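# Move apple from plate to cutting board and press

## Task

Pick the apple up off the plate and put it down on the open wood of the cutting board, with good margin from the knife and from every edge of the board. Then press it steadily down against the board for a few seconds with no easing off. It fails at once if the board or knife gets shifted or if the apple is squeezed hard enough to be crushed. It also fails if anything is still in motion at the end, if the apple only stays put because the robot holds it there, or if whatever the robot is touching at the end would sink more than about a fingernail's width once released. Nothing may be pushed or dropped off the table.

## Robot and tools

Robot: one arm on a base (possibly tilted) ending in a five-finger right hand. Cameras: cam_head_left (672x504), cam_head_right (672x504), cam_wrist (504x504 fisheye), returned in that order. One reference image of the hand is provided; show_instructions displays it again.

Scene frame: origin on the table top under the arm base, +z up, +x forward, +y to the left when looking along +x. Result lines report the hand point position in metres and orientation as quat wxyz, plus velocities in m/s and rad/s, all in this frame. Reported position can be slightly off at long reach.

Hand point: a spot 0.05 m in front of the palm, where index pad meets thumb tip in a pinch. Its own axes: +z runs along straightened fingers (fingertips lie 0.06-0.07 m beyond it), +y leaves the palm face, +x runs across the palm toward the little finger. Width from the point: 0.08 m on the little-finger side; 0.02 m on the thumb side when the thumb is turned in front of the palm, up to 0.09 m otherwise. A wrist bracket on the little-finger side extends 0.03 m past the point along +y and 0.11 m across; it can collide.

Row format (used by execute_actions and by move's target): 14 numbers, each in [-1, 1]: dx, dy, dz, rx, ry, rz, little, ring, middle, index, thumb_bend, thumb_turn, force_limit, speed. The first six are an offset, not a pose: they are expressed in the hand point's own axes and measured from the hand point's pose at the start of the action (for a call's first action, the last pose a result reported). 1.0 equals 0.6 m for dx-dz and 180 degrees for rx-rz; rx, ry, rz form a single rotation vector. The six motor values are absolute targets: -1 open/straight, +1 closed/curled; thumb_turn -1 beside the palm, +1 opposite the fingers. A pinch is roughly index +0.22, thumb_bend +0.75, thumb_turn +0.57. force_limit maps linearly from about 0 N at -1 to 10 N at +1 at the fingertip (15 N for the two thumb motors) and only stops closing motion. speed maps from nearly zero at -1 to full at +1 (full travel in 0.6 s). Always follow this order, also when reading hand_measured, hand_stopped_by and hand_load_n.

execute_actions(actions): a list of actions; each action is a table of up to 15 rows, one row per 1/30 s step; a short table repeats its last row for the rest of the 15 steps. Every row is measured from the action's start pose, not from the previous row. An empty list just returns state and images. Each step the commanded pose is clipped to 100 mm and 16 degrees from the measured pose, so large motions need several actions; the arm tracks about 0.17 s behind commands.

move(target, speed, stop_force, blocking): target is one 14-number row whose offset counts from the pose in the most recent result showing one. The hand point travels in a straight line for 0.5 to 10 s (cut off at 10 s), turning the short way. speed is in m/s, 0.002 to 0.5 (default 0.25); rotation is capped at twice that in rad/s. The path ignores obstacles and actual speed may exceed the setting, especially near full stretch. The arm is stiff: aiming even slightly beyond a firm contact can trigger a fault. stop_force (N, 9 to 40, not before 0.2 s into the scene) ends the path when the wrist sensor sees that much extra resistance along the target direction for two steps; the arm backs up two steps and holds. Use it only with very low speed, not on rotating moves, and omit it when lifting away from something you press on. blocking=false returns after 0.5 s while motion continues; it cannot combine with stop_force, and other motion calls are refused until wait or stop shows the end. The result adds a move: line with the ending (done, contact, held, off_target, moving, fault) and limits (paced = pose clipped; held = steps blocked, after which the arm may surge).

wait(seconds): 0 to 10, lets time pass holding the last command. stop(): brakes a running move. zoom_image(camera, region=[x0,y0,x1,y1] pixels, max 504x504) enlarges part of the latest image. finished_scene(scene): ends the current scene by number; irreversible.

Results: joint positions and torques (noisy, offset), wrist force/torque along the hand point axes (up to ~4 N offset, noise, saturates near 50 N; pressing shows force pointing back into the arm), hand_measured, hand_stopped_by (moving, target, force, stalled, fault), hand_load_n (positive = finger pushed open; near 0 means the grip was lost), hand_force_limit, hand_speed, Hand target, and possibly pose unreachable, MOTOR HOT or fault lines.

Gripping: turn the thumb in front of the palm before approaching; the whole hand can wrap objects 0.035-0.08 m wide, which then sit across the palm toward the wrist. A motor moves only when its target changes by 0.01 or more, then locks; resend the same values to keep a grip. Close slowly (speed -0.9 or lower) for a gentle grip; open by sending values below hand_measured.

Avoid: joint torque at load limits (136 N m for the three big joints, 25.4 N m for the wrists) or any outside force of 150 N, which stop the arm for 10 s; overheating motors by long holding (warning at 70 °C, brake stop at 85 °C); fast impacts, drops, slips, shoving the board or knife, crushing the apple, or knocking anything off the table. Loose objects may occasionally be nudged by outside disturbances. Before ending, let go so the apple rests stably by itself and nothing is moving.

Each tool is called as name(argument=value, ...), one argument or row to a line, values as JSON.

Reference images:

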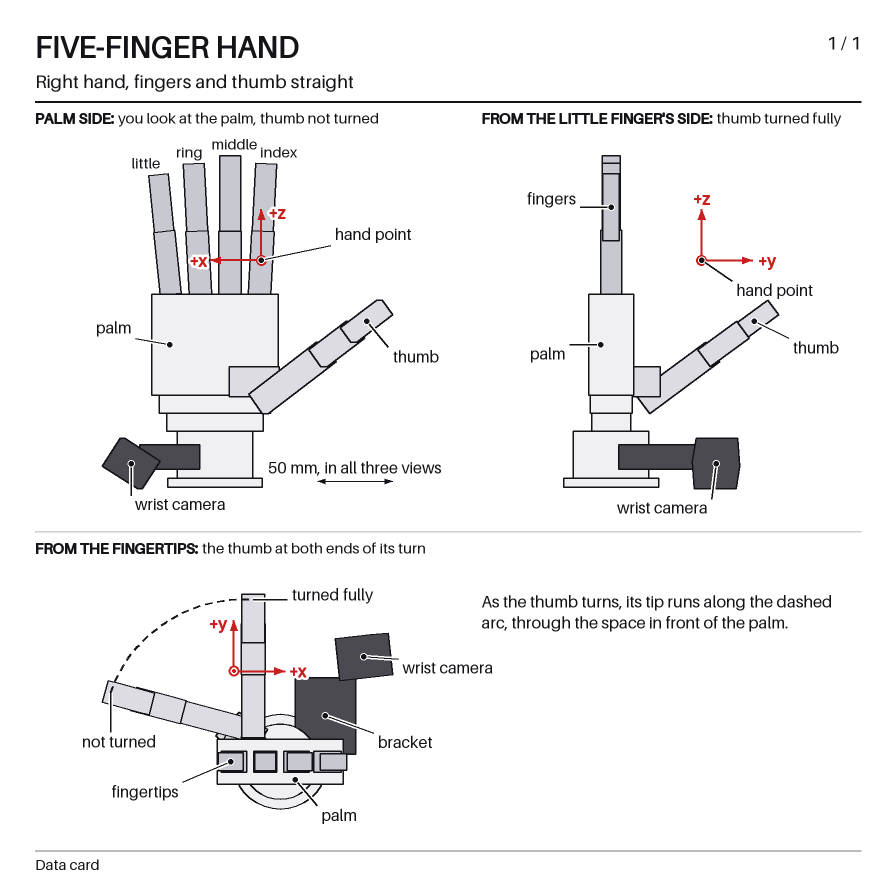

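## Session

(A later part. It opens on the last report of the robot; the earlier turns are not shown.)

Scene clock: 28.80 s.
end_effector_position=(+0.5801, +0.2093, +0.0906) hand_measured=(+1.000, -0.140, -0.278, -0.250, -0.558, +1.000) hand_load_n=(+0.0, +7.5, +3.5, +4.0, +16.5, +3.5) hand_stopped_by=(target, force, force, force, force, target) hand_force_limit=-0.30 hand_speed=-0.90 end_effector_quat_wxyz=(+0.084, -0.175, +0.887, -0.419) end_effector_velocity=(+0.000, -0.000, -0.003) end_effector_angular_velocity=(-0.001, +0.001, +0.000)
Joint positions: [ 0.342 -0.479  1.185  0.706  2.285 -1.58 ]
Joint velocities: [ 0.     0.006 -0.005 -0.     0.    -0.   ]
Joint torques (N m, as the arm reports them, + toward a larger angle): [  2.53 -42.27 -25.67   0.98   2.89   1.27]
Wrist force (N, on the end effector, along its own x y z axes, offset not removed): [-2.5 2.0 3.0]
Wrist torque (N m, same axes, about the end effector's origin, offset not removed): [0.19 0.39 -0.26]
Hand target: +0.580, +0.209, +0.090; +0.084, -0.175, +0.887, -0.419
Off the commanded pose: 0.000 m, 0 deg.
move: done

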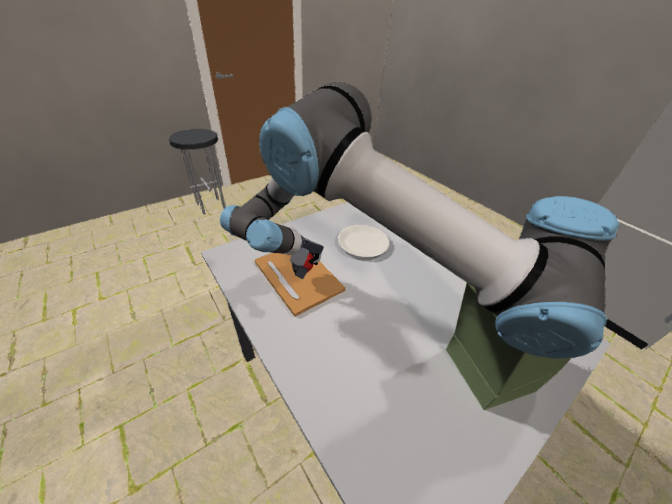

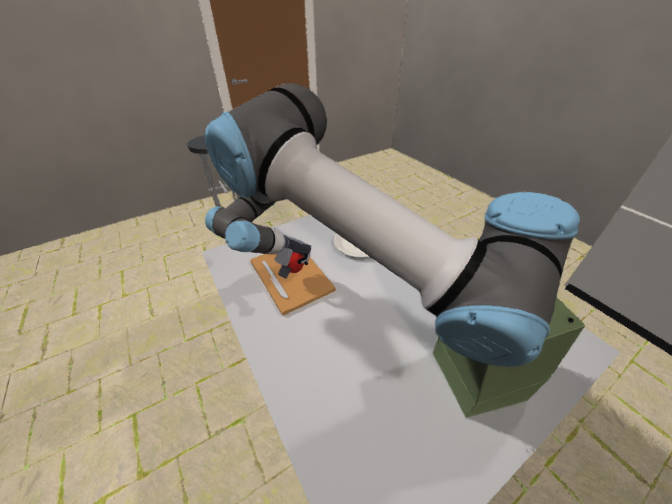

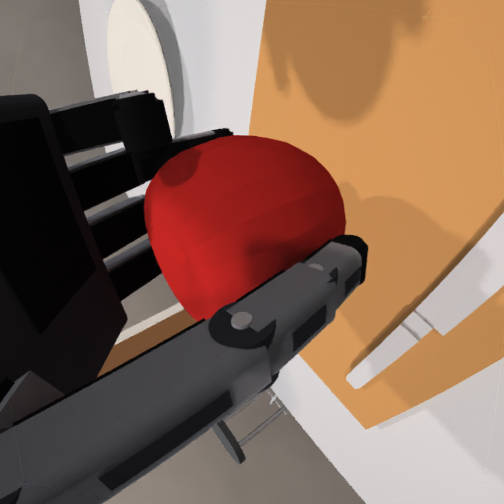

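move(
  target=[-0.0335, 0, 0.065, 0, 0, 0, 1, 1, 0.95, 1, 1, 1, -0.3, -0.9],
  speed=0.05,
  stop_force=9,
)

zoom_image(
  camera="cam_head_left",
  region=[220, 180, 400, 330],
)

zoom_image(
  camera="cam_head_right",
  region=[220, 180, 400, 330],
)

Scene clock: 31.33 s.
end_effector_position=(+0.6101, +0.1892, +0.0661) hand_measured=(+1.000, -0.140, -0.278, -0.250, -0.558, +1.000) hand_load_n=(+0.0, +7.5, +3.5, +4.0, +16.5, +3.5) hand_stopped_by=(target, force, force, force, force, target) hand_force_limit=-0.30 hand_speed=-0.90 end_effector_quat_wxyz=(+0.084, -0.175, +0.887, -0.419) end_effector_velocity=(+0.001, -0.001, -0.002) end_effector_angular_velocity=(-0.000, +0.003, -0.001)
Joint positions: [ 0.3   -0.405  1.091  0.69   2.278 -1.635]
Joint velocities: [-0.002  0.005 -0.005  0.001 -0.001 -0.003]
Joint torques (N m, as the arm reports them, + toward a larger angle): [-17.49 -43.32 -25.91   4.18   0.18  -1.17]
Wrist force (N, on the end effector, along its own x y z axes, offset not removed): [-0.5 2.1 3.4]
Wrist torque (N m, same axes, about the end effector's origin, offset not removed): [0.04 0.03 -0.07]
Hand target: +0.610, +0.189, +0.066; +0.084, -0.175, +0.887, -0.419
Off the commanded pose: 0.000 m, 0 deg.
move: done

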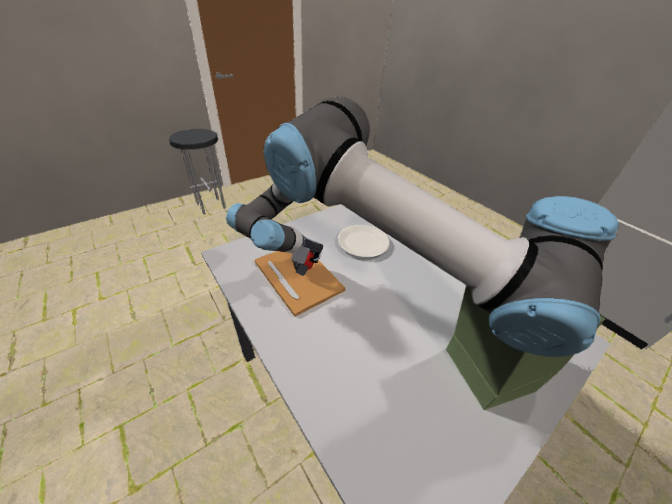

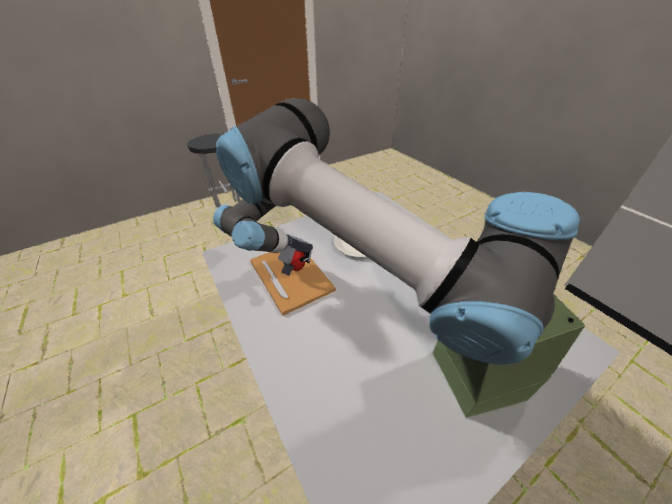

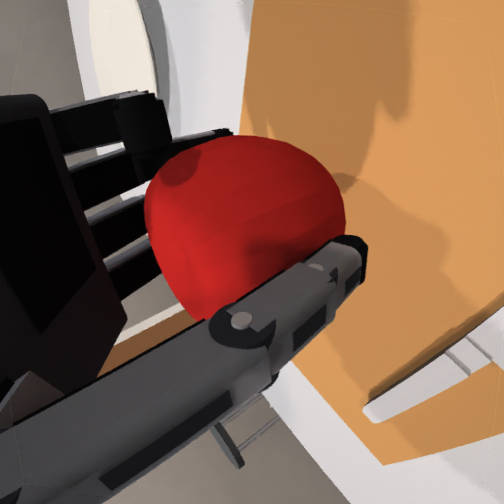

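Region (220, 180, 400, 330) of cam_head_left's 672x504 image, scaled by 2.800, with more detail than that image has.

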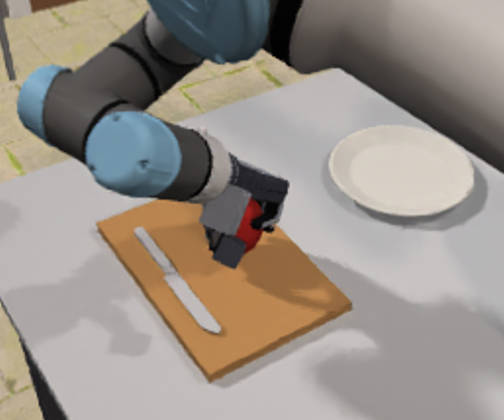

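Region (220, 180, 400, 330) of cam_head_right's 672x504 image, scaled by 2.800, with more detail than that image has.

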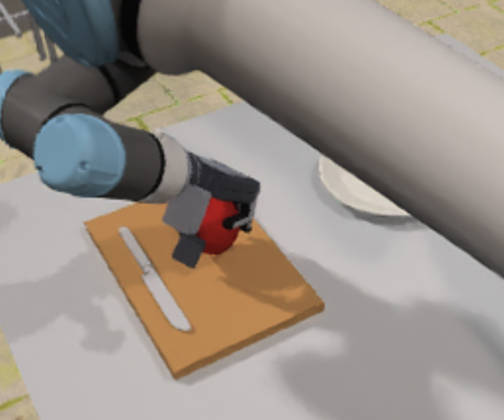

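move(
  target=[0, 0.0386, 0.0318, 0, 0, 0, 1, 1, 0.95, 1, 1, 1, -0.3, -0.9],
  speed=0.006,
  stop_force=12,
)

Scene clock: 34.97 s.
end_effector_position=(+0.6105, +0.1892, +0.0520) hand_measured=(+1.000, -0.140, -0.278, -0.250, -0.558, +1.000) hand_load_n=(+0.0, +7.5, +3.5, +3.5, +16.0, +1.5) hand_stopped_by=(target, force, force, force, force, target) hand_force_limit=-0.30 hand_speed=-0.90 end_effector_quat_wxyz=(+0.084, -0.175, +0.887, -0.419) end_effector_velocity=(+0.000, +0.000, +0.002) end_effector_angular_velocity=(-0.001, -0.003, +0.000)
Joint positions: [ 0.304 -0.375  1.069  0.685  2.279 -1.63 ]
Joint velocities: [ 0.001 -0.004  0.003 -0.     0.002  0.001]
Joint torques (N m, as the arm reports them, + toward a larger angle): [-10.52 -47.8    0.74  -0.74  -1.6   -0.62]
Wrist force (N, on the end effector, along its own x y z axes, offset not removed): [2.1 -13.0 -9.9]
Wrist torque (N m, same axes, about the end effector's origin, offset not removed): [-0.33 0.44 -0.50]
Hand target: +0.610, +0.189, +0.052; +0.084, -0.175, +0.887, -0.419
Off the commanded pose: 0.016 m, 0 deg.
move: contact

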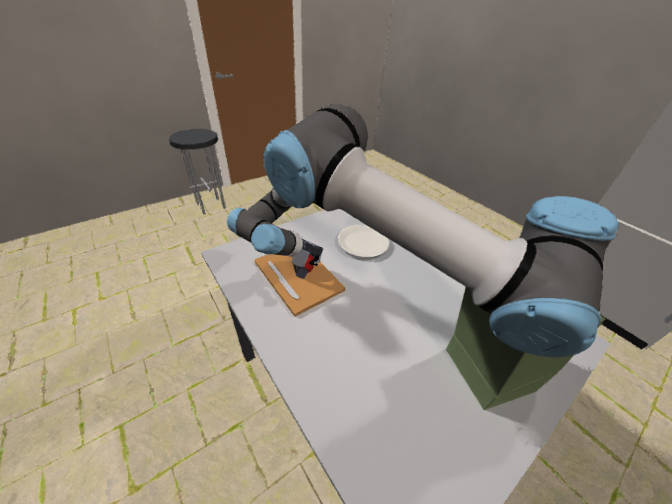

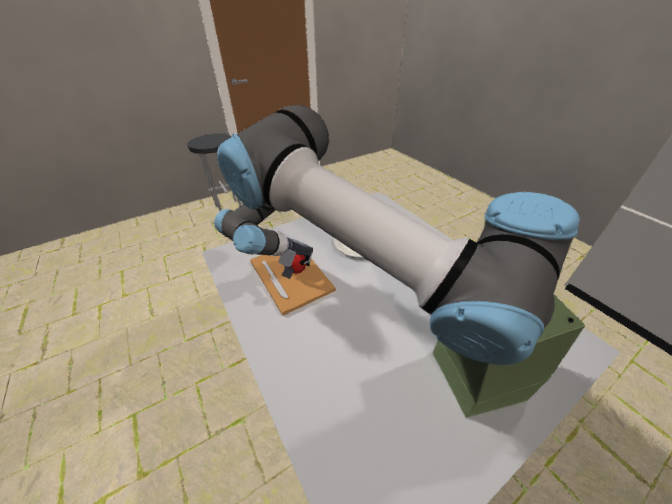

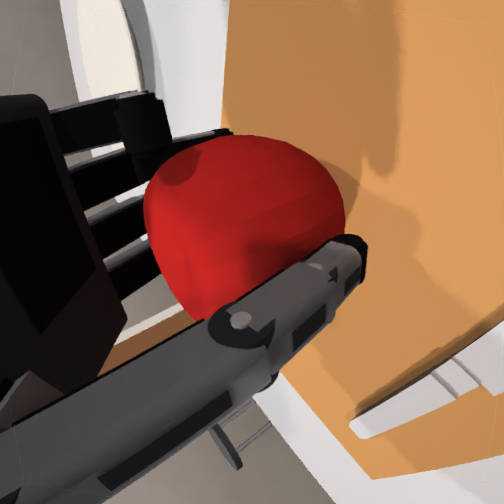

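wait(
  seconds=1,
)

Scene clock: 36.27 s.
end_effector_position=(+0.6103, +0.1891, +0.0523) hand_measured=(+1.000, -0.140, -0.278, -0.250, -0.558, +1.000) hand_load_n=(+0.0, +7.5, +3.5, +3.5, +16.0, +2.5) hand_stopped_by=(target, force, force, force, force, target) hand_force_limit=-0.30 hand_speed=-0.90 end_effector_quat_wxyz=(+0.084, -0.175, +0.887, -0.419) end_effector_velocity=(-0.000, -0.000, -0.000) end_effector_angular_velocity=(-0.001, -0.000, -0.001)
Joint positions: [ 0.304 -0.376  1.07   0.685  2.279 -1.63 ]
Joint velocities: [ 0.     0.001  0.001 -0.001  0.001  0.002]
Joint torques (N m, as the arm reports them, + toward a larger angle): [-17.01 -51.11   1.42   2.94   0.08  -1.12]
Wrist force (N, on the end effector, along its own x y z axes, offset not removed): [-0.1 -7.0 -5.1]
Wrist torque (N m, same axes, about the end effector's origin, offset not removed): [-0.21 0.32 -0.31]
Hand target: +0.610, +0.189, +0.052; +0.084, -0.175, +0.887, -0.419
Off the commanded pose: 0.016 m, 0 deg.
wait: 1.00 s; at rest from the start

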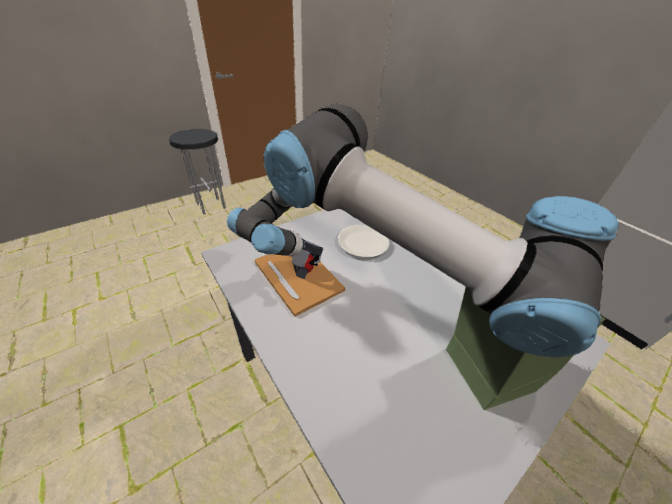

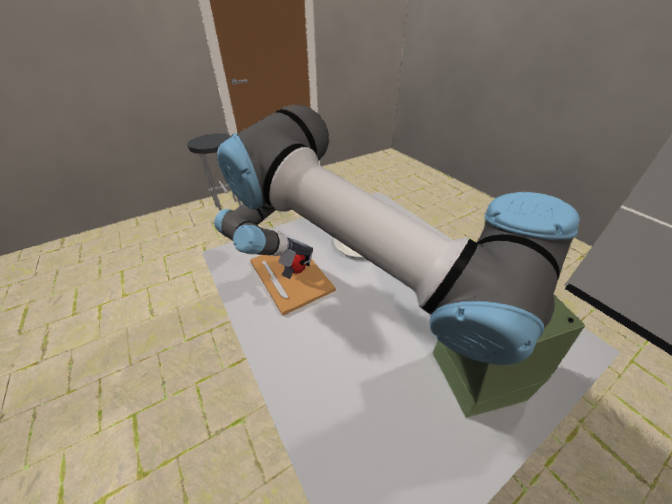

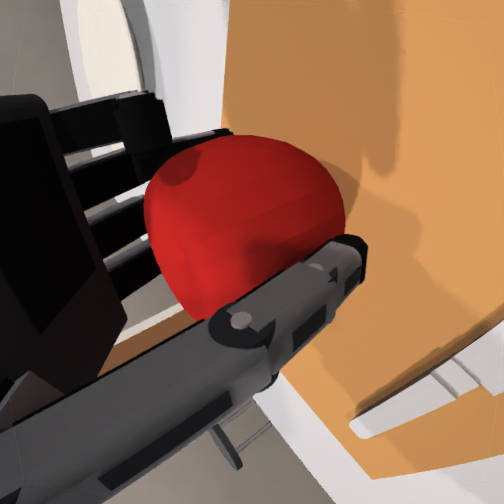

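execute_actions(
  actions=[
    [[0,0.0004,0.00033,0,0,0,1,1,0.95,1,1,1,-0.3,-0.9]],
  ],
)

wait(
  seconds=1,
)

Scene clock: 37.27 s.
end_effector_position=(+0.6103, +0.1891, +0.0520) hand_measured=(+1.000, -0.140, -0.278, -0.250, -0.558, +1.000) hand_load_n=(+0.0, +7.5, +3.0, +3.5, +16.0, +2.0) hand_stopped_by=(target, force, force, force, force, target) hand_force_limit=-0.30 hand_speed=-0.90 end_effector_quat_wxyz=(+0.084, -0.175, +0.887, -0.419) end_effector_velocity=(-0.000, +0.000, -0.001) end_effector_angular_velocity=(+0.002, +0.002, +0.001)
Joint positions: [ 0.304 -0.375  1.069  0.685  2.279 -1.63 ]
Joint velocities: [-0.     0.002 -0.001 -0.    -0.002 -0.001]
Joint torques (N m, as the arm reports them, + toward a larger angle): [  0.03 -32.85 -22.85  -1.19   0.99   1.31]
Wrist force (N, on the end effector, along its own x y z axes, offset not removed): [-0.5 -13.2 -11.3]
Wrist torque (N m, same axes, about the end effector's origin, offset not removed): [-0.45 0.56 -0.59]
Hand target: +0.610, +0.189, +0.052; +0.084, -0.175, +0.887, -0.419
Off the commanded pose: 0.000 m, 0 deg.

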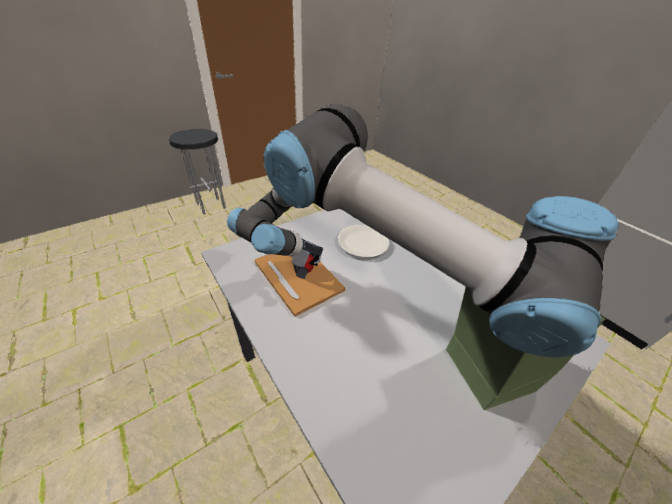

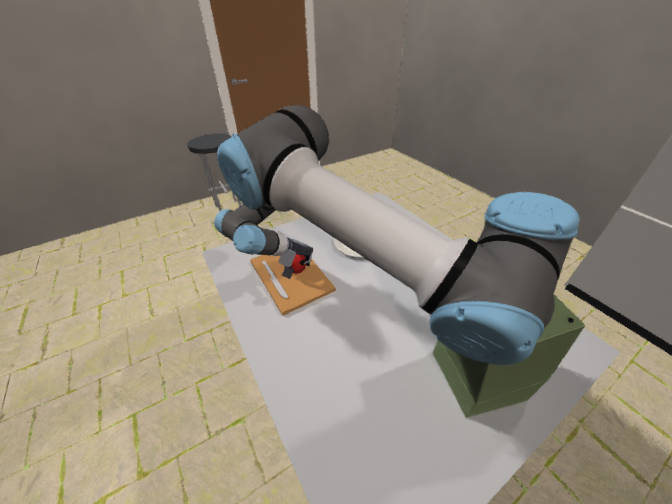

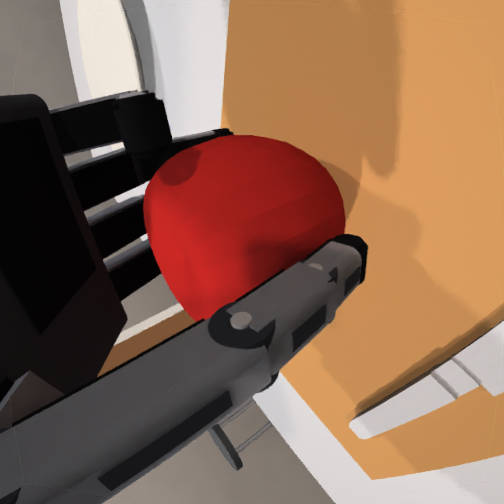

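Scene clock: 38.27 s.
end_effector_position=(+0.6103, +0.1891, +0.0520) hand_measured=(+1.000, -0.140, -0.278, -0.250, -0.558, +1.000) hand_load_n=(+0.0, +7.5, +3.5, +3.5, +16.0, +2.0) hand_stopped_by=(target, force, force, force, force, target) hand_force_limit=-0.30 hand_speed=-0.90 end_effector_quat_wxyz=(+0.084, -0.175, +0.887, -0.419) end_effector_velocity=(+0.000, +0.000, +0.000) end_effector_angular_velocity=(+0.000, -0.001, -0.001)
Joint positions: [ 0.304 -0.375  1.069  0.685  2.279 -1.63 ]
Joint velocities: [ 0.    -0.    -0.    -0.     0.     0.001]
Joint torques (N m, as the arm reports them, + toward a larger angle): [  2.22 -31.85 -21.33  -1.3   -0.32   1.38]
Wrist force (N, on the end effector, along its own x y z axes, offset not removed): [0.7 -11.9 -11.0]
Wrist torque (N m, same axes, about the end effector's origin, offset not removed): [-0.05 0.51 -0.36]
Hand target: +0.610, +0.189, +0.052; +0.084, -0.175, +0.887, -0.419
Off the commanded pose: 0.000 m, 0 deg.
wait: 1.00 s; at rest by 0.17 s

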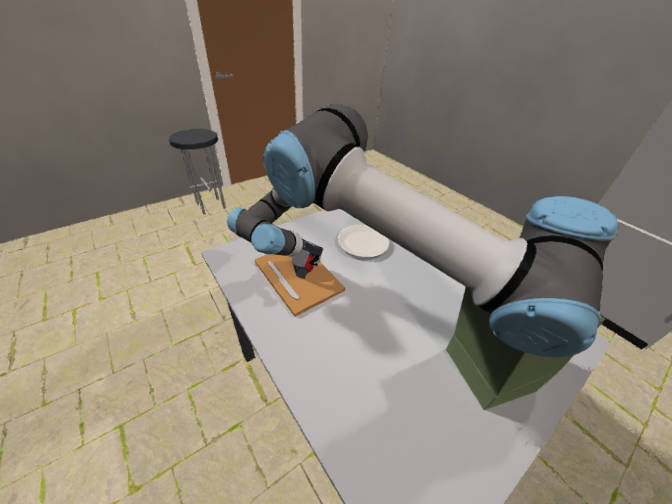

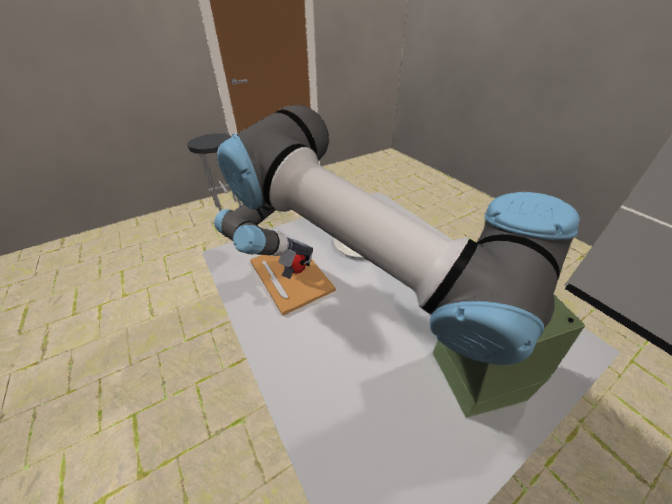

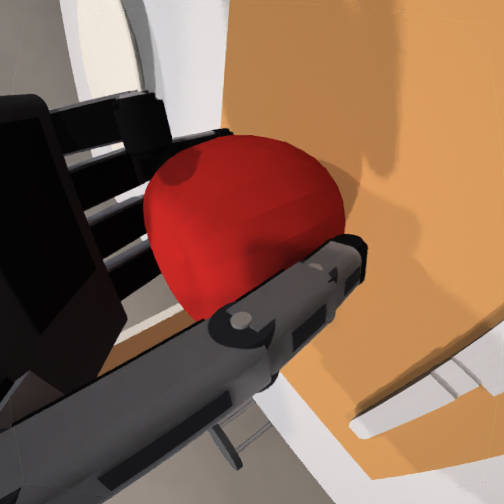

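About 19 N steady. Holding.

wait(
  seconds=7,
)

Scene clock: 45.40 s.
end_effector_position=(+0.6103, +0.1891, +0.0520) hand_measured=(+1.000, -0.140, -0.278, -0.250, -0.558, +1.000) hand_load_n=(+0.0, +7.5, +3.5, +3.5, +16.0, +2.0) hand_stopped_by=(target, force, force, force, force, target) hand_force_limit=-0.30 hand_speed=-0.90 end_effector_quat_wxyz=(+0.084, -0.175, +0.887, -0.419) end_effector_velocity=(+0.000, +0.000, +0.000) end_effector_angular_velocity=(-0.000, -0.002, +0.000)
Joint positions: [ 0.304 -0.375  1.069  0.685  2.279 -1.63 ]
Joint velocities: [ 0.    -0.    -0.    -0.     0.001  0.   ]
Joint torques (N m, as the arm reports them, + toward a larger angle): [  1.28 -32.14 -21.24  -0.95  -2.48   1.26]
Wrist force (N, on the end effector, along its own x y z axes, offset not removed): [1.2 -14.4 -11.4]
Wrist torque (N m, same axes, about the end effector's origin, offset not removed): [-0.44 0.42 -0.39]
Hand target: +0.610, +0.189, +0.052; +0.084, -0.175, +0.887, -0.419
Off the commanded pose: 0.000 m, 0 deg.
wait: 7.00 s; at rest by 0.03 s

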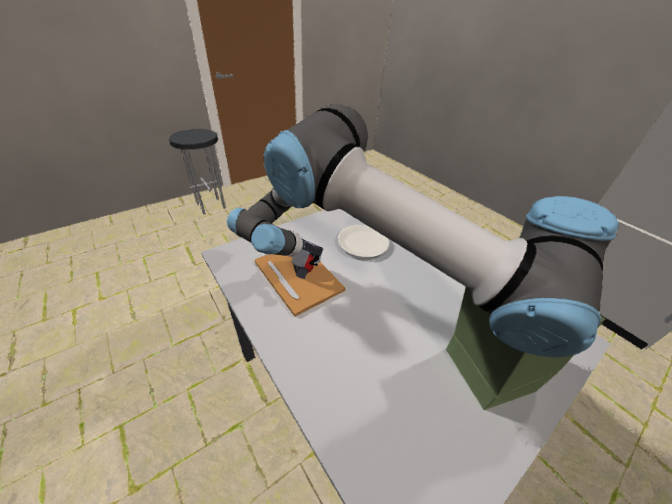

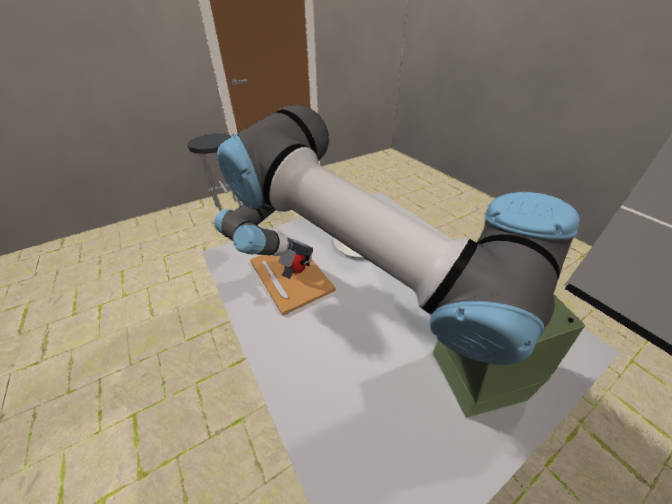

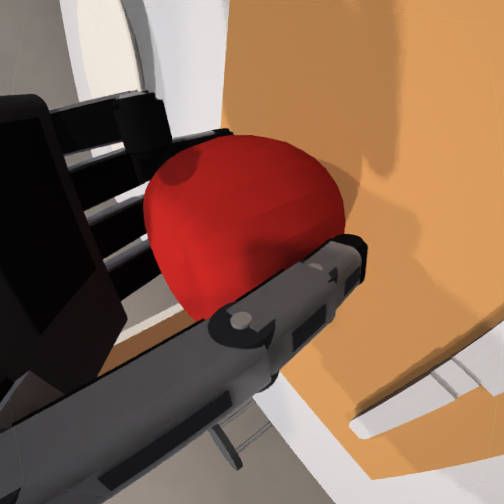

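execute_actions(
  actions=[
    [[0,-0.0007,-0.0006,0,0,0,1,1,0.95,1,1,1,-0.3,-0.9]],
    [[0,0,0,0,0,0,1,-0.8,-0.8,-0.8,-1,1,-0.3,-0.5]],
    [[0,0,0,0,0,0,1,-0.8,-0.8,-0.8,-1,1,-0.3,-0.5]],
  ],
)

Scene clock: 47.97 s.
end_effector_position=(+0.6103, +0.1892, +0.0525) hand_measured=(+1.000, -0.800, -0.800, -0.800, -1.000, +1.000) hand_load_n=(+0.0, +0.0, +0.0, +0.0, +0.0, +0.0) hand_stopped_by=(target, target, target, target, moving, target) hand_force_limit=-0.30 hand_speed=-0.50 end_effector_quat_wxyz=(+0.084, -0.175, +0.887, -0.419) end_effector_velocity=(+0.000, -0.000, +0.000) end_effector_angular_velocity=(+0.000, +0.000, -0.001)
Joint positions: [ 0.304 -0.376  1.07   0.685  2.278 -1.63 ]
Joint velocities: [-0.001  0.    -0.001  0.001 -0.001  0.   ]
Joint torques (N m, as the arm reports them, + toward a larger angle): [-12.41 -51.39  -0.5    3.06   0.69  -1.09]
Wrist force (N, on the end effector, along its own x y z axes, offset not removed): [-1.8 0.4 2.4]
Wrist torque (N m, same axes, about the end effector's origin, offset not removed): [0.02 0.34 -0.26]
Hand target: +0.610, +0.189, +0.052; +0.084, -0.175, +0.887, -0.419
Off the commanded pose: 0.000 m, 0 deg.

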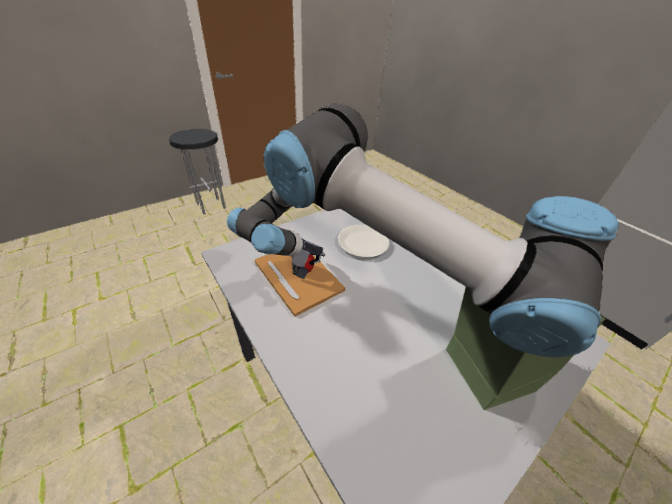

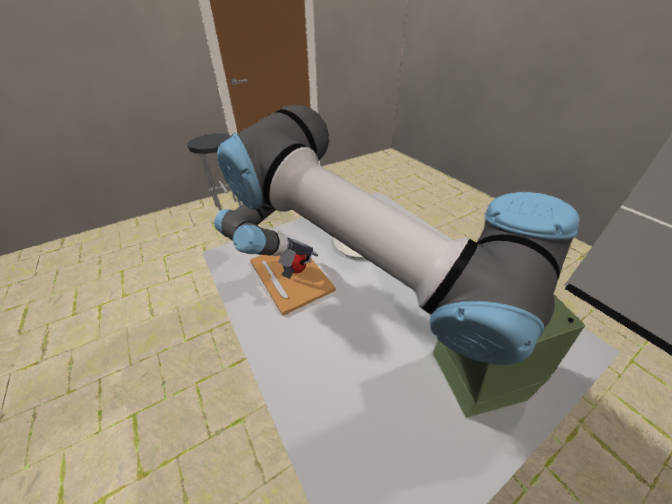

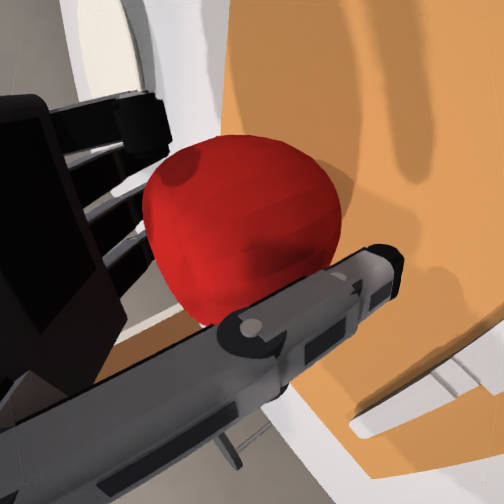

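move(
  target=[0, -0.109, -0.103, 0, 0, 0, 1, -0.8, -0.8, -0.8, -1, 1, -0.3, -0.5],
  speed=0.08,
)

zoom_image(
  camera="cam_head_right",
  region=[220, 180, 400, 330],
)

Scene clock: 49.97 s.
end_effector_position=(+0.6076, +0.1949, +0.1419) hand_measured=(+1.000, -0.800, -0.800, -0.800, -1.000, +1.000) hand_load_n=(+0.0, +0.0, +0.0, +0.0, +0.0, +0.0) hand_stopped_by=(target, target, target, target, target, target) hand_force_limit=-0.30 hand_speed=-0.50 end_effector_quat_wxyz=(+0.084, -0.175, +0.887, -0.419) end_effector_velocity=(-0.001, -0.000, +0.002) end_effector_angular_velocity=(+0.000, +0.002, -0.000)
Joint positions: [ 0.288 -0.551  1.171  0.746  2.275 -1.651]
Joint velocities: [-0.001 -0.005  0.005  0.002 -0.001 -0.001]
Joint torques (N m, as the arm reports them, + toward a larger angle): [-16.56 -52.91  -1.21   4.06  -0.53  -0.84]
Wrist force (N, on the end effector, along its own x y z axes, offset not removed): [-1.2 1.1 2.7]
Wrist torque (N m, same axes, about the end effector's origin, offset not removed): [0.07 0.13 -0.19]
Hand target: +0.608, +0.195, +0.142; +0.084, -0.175, +0.887, -0.419
Off the commanded pose: 0.000 m, 0 deg.
move: done

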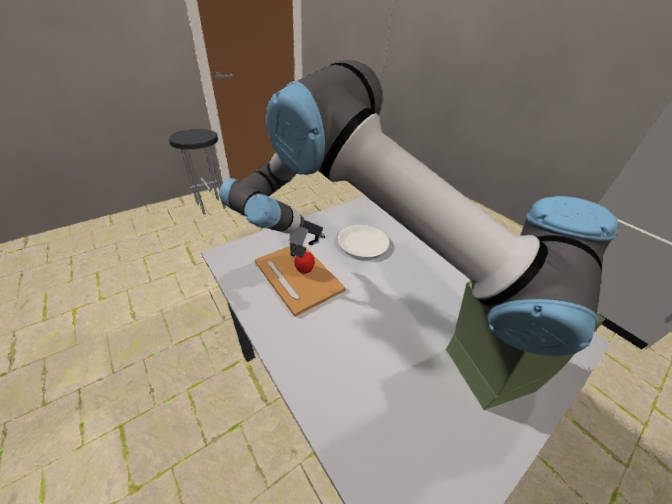

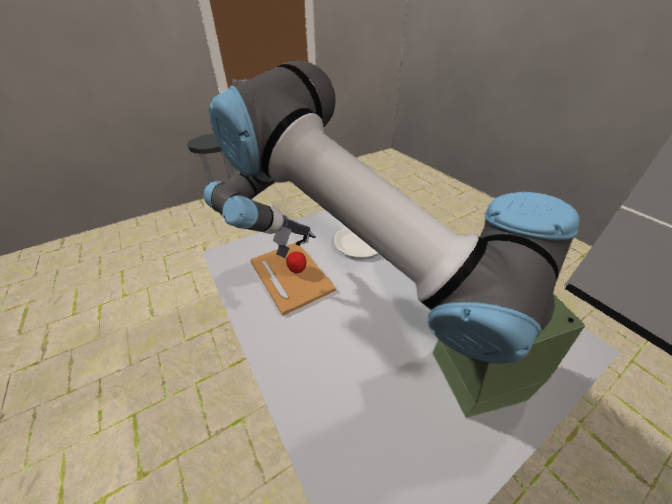

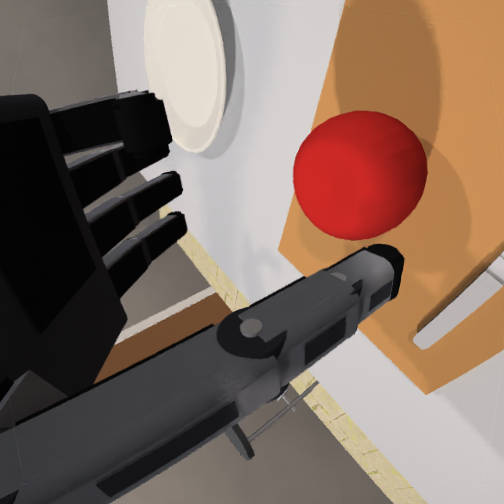

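Region (220, 180, 400, 330) of cam_head_right's 672x504 image, scaled by 2.800, with more detail than that image has.

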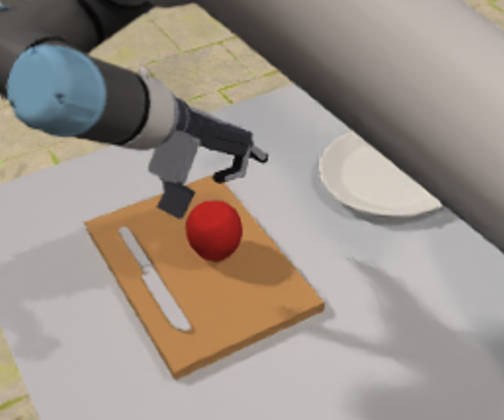

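finished_scene(
  scene=1,
)

The scene is finished: the task was done.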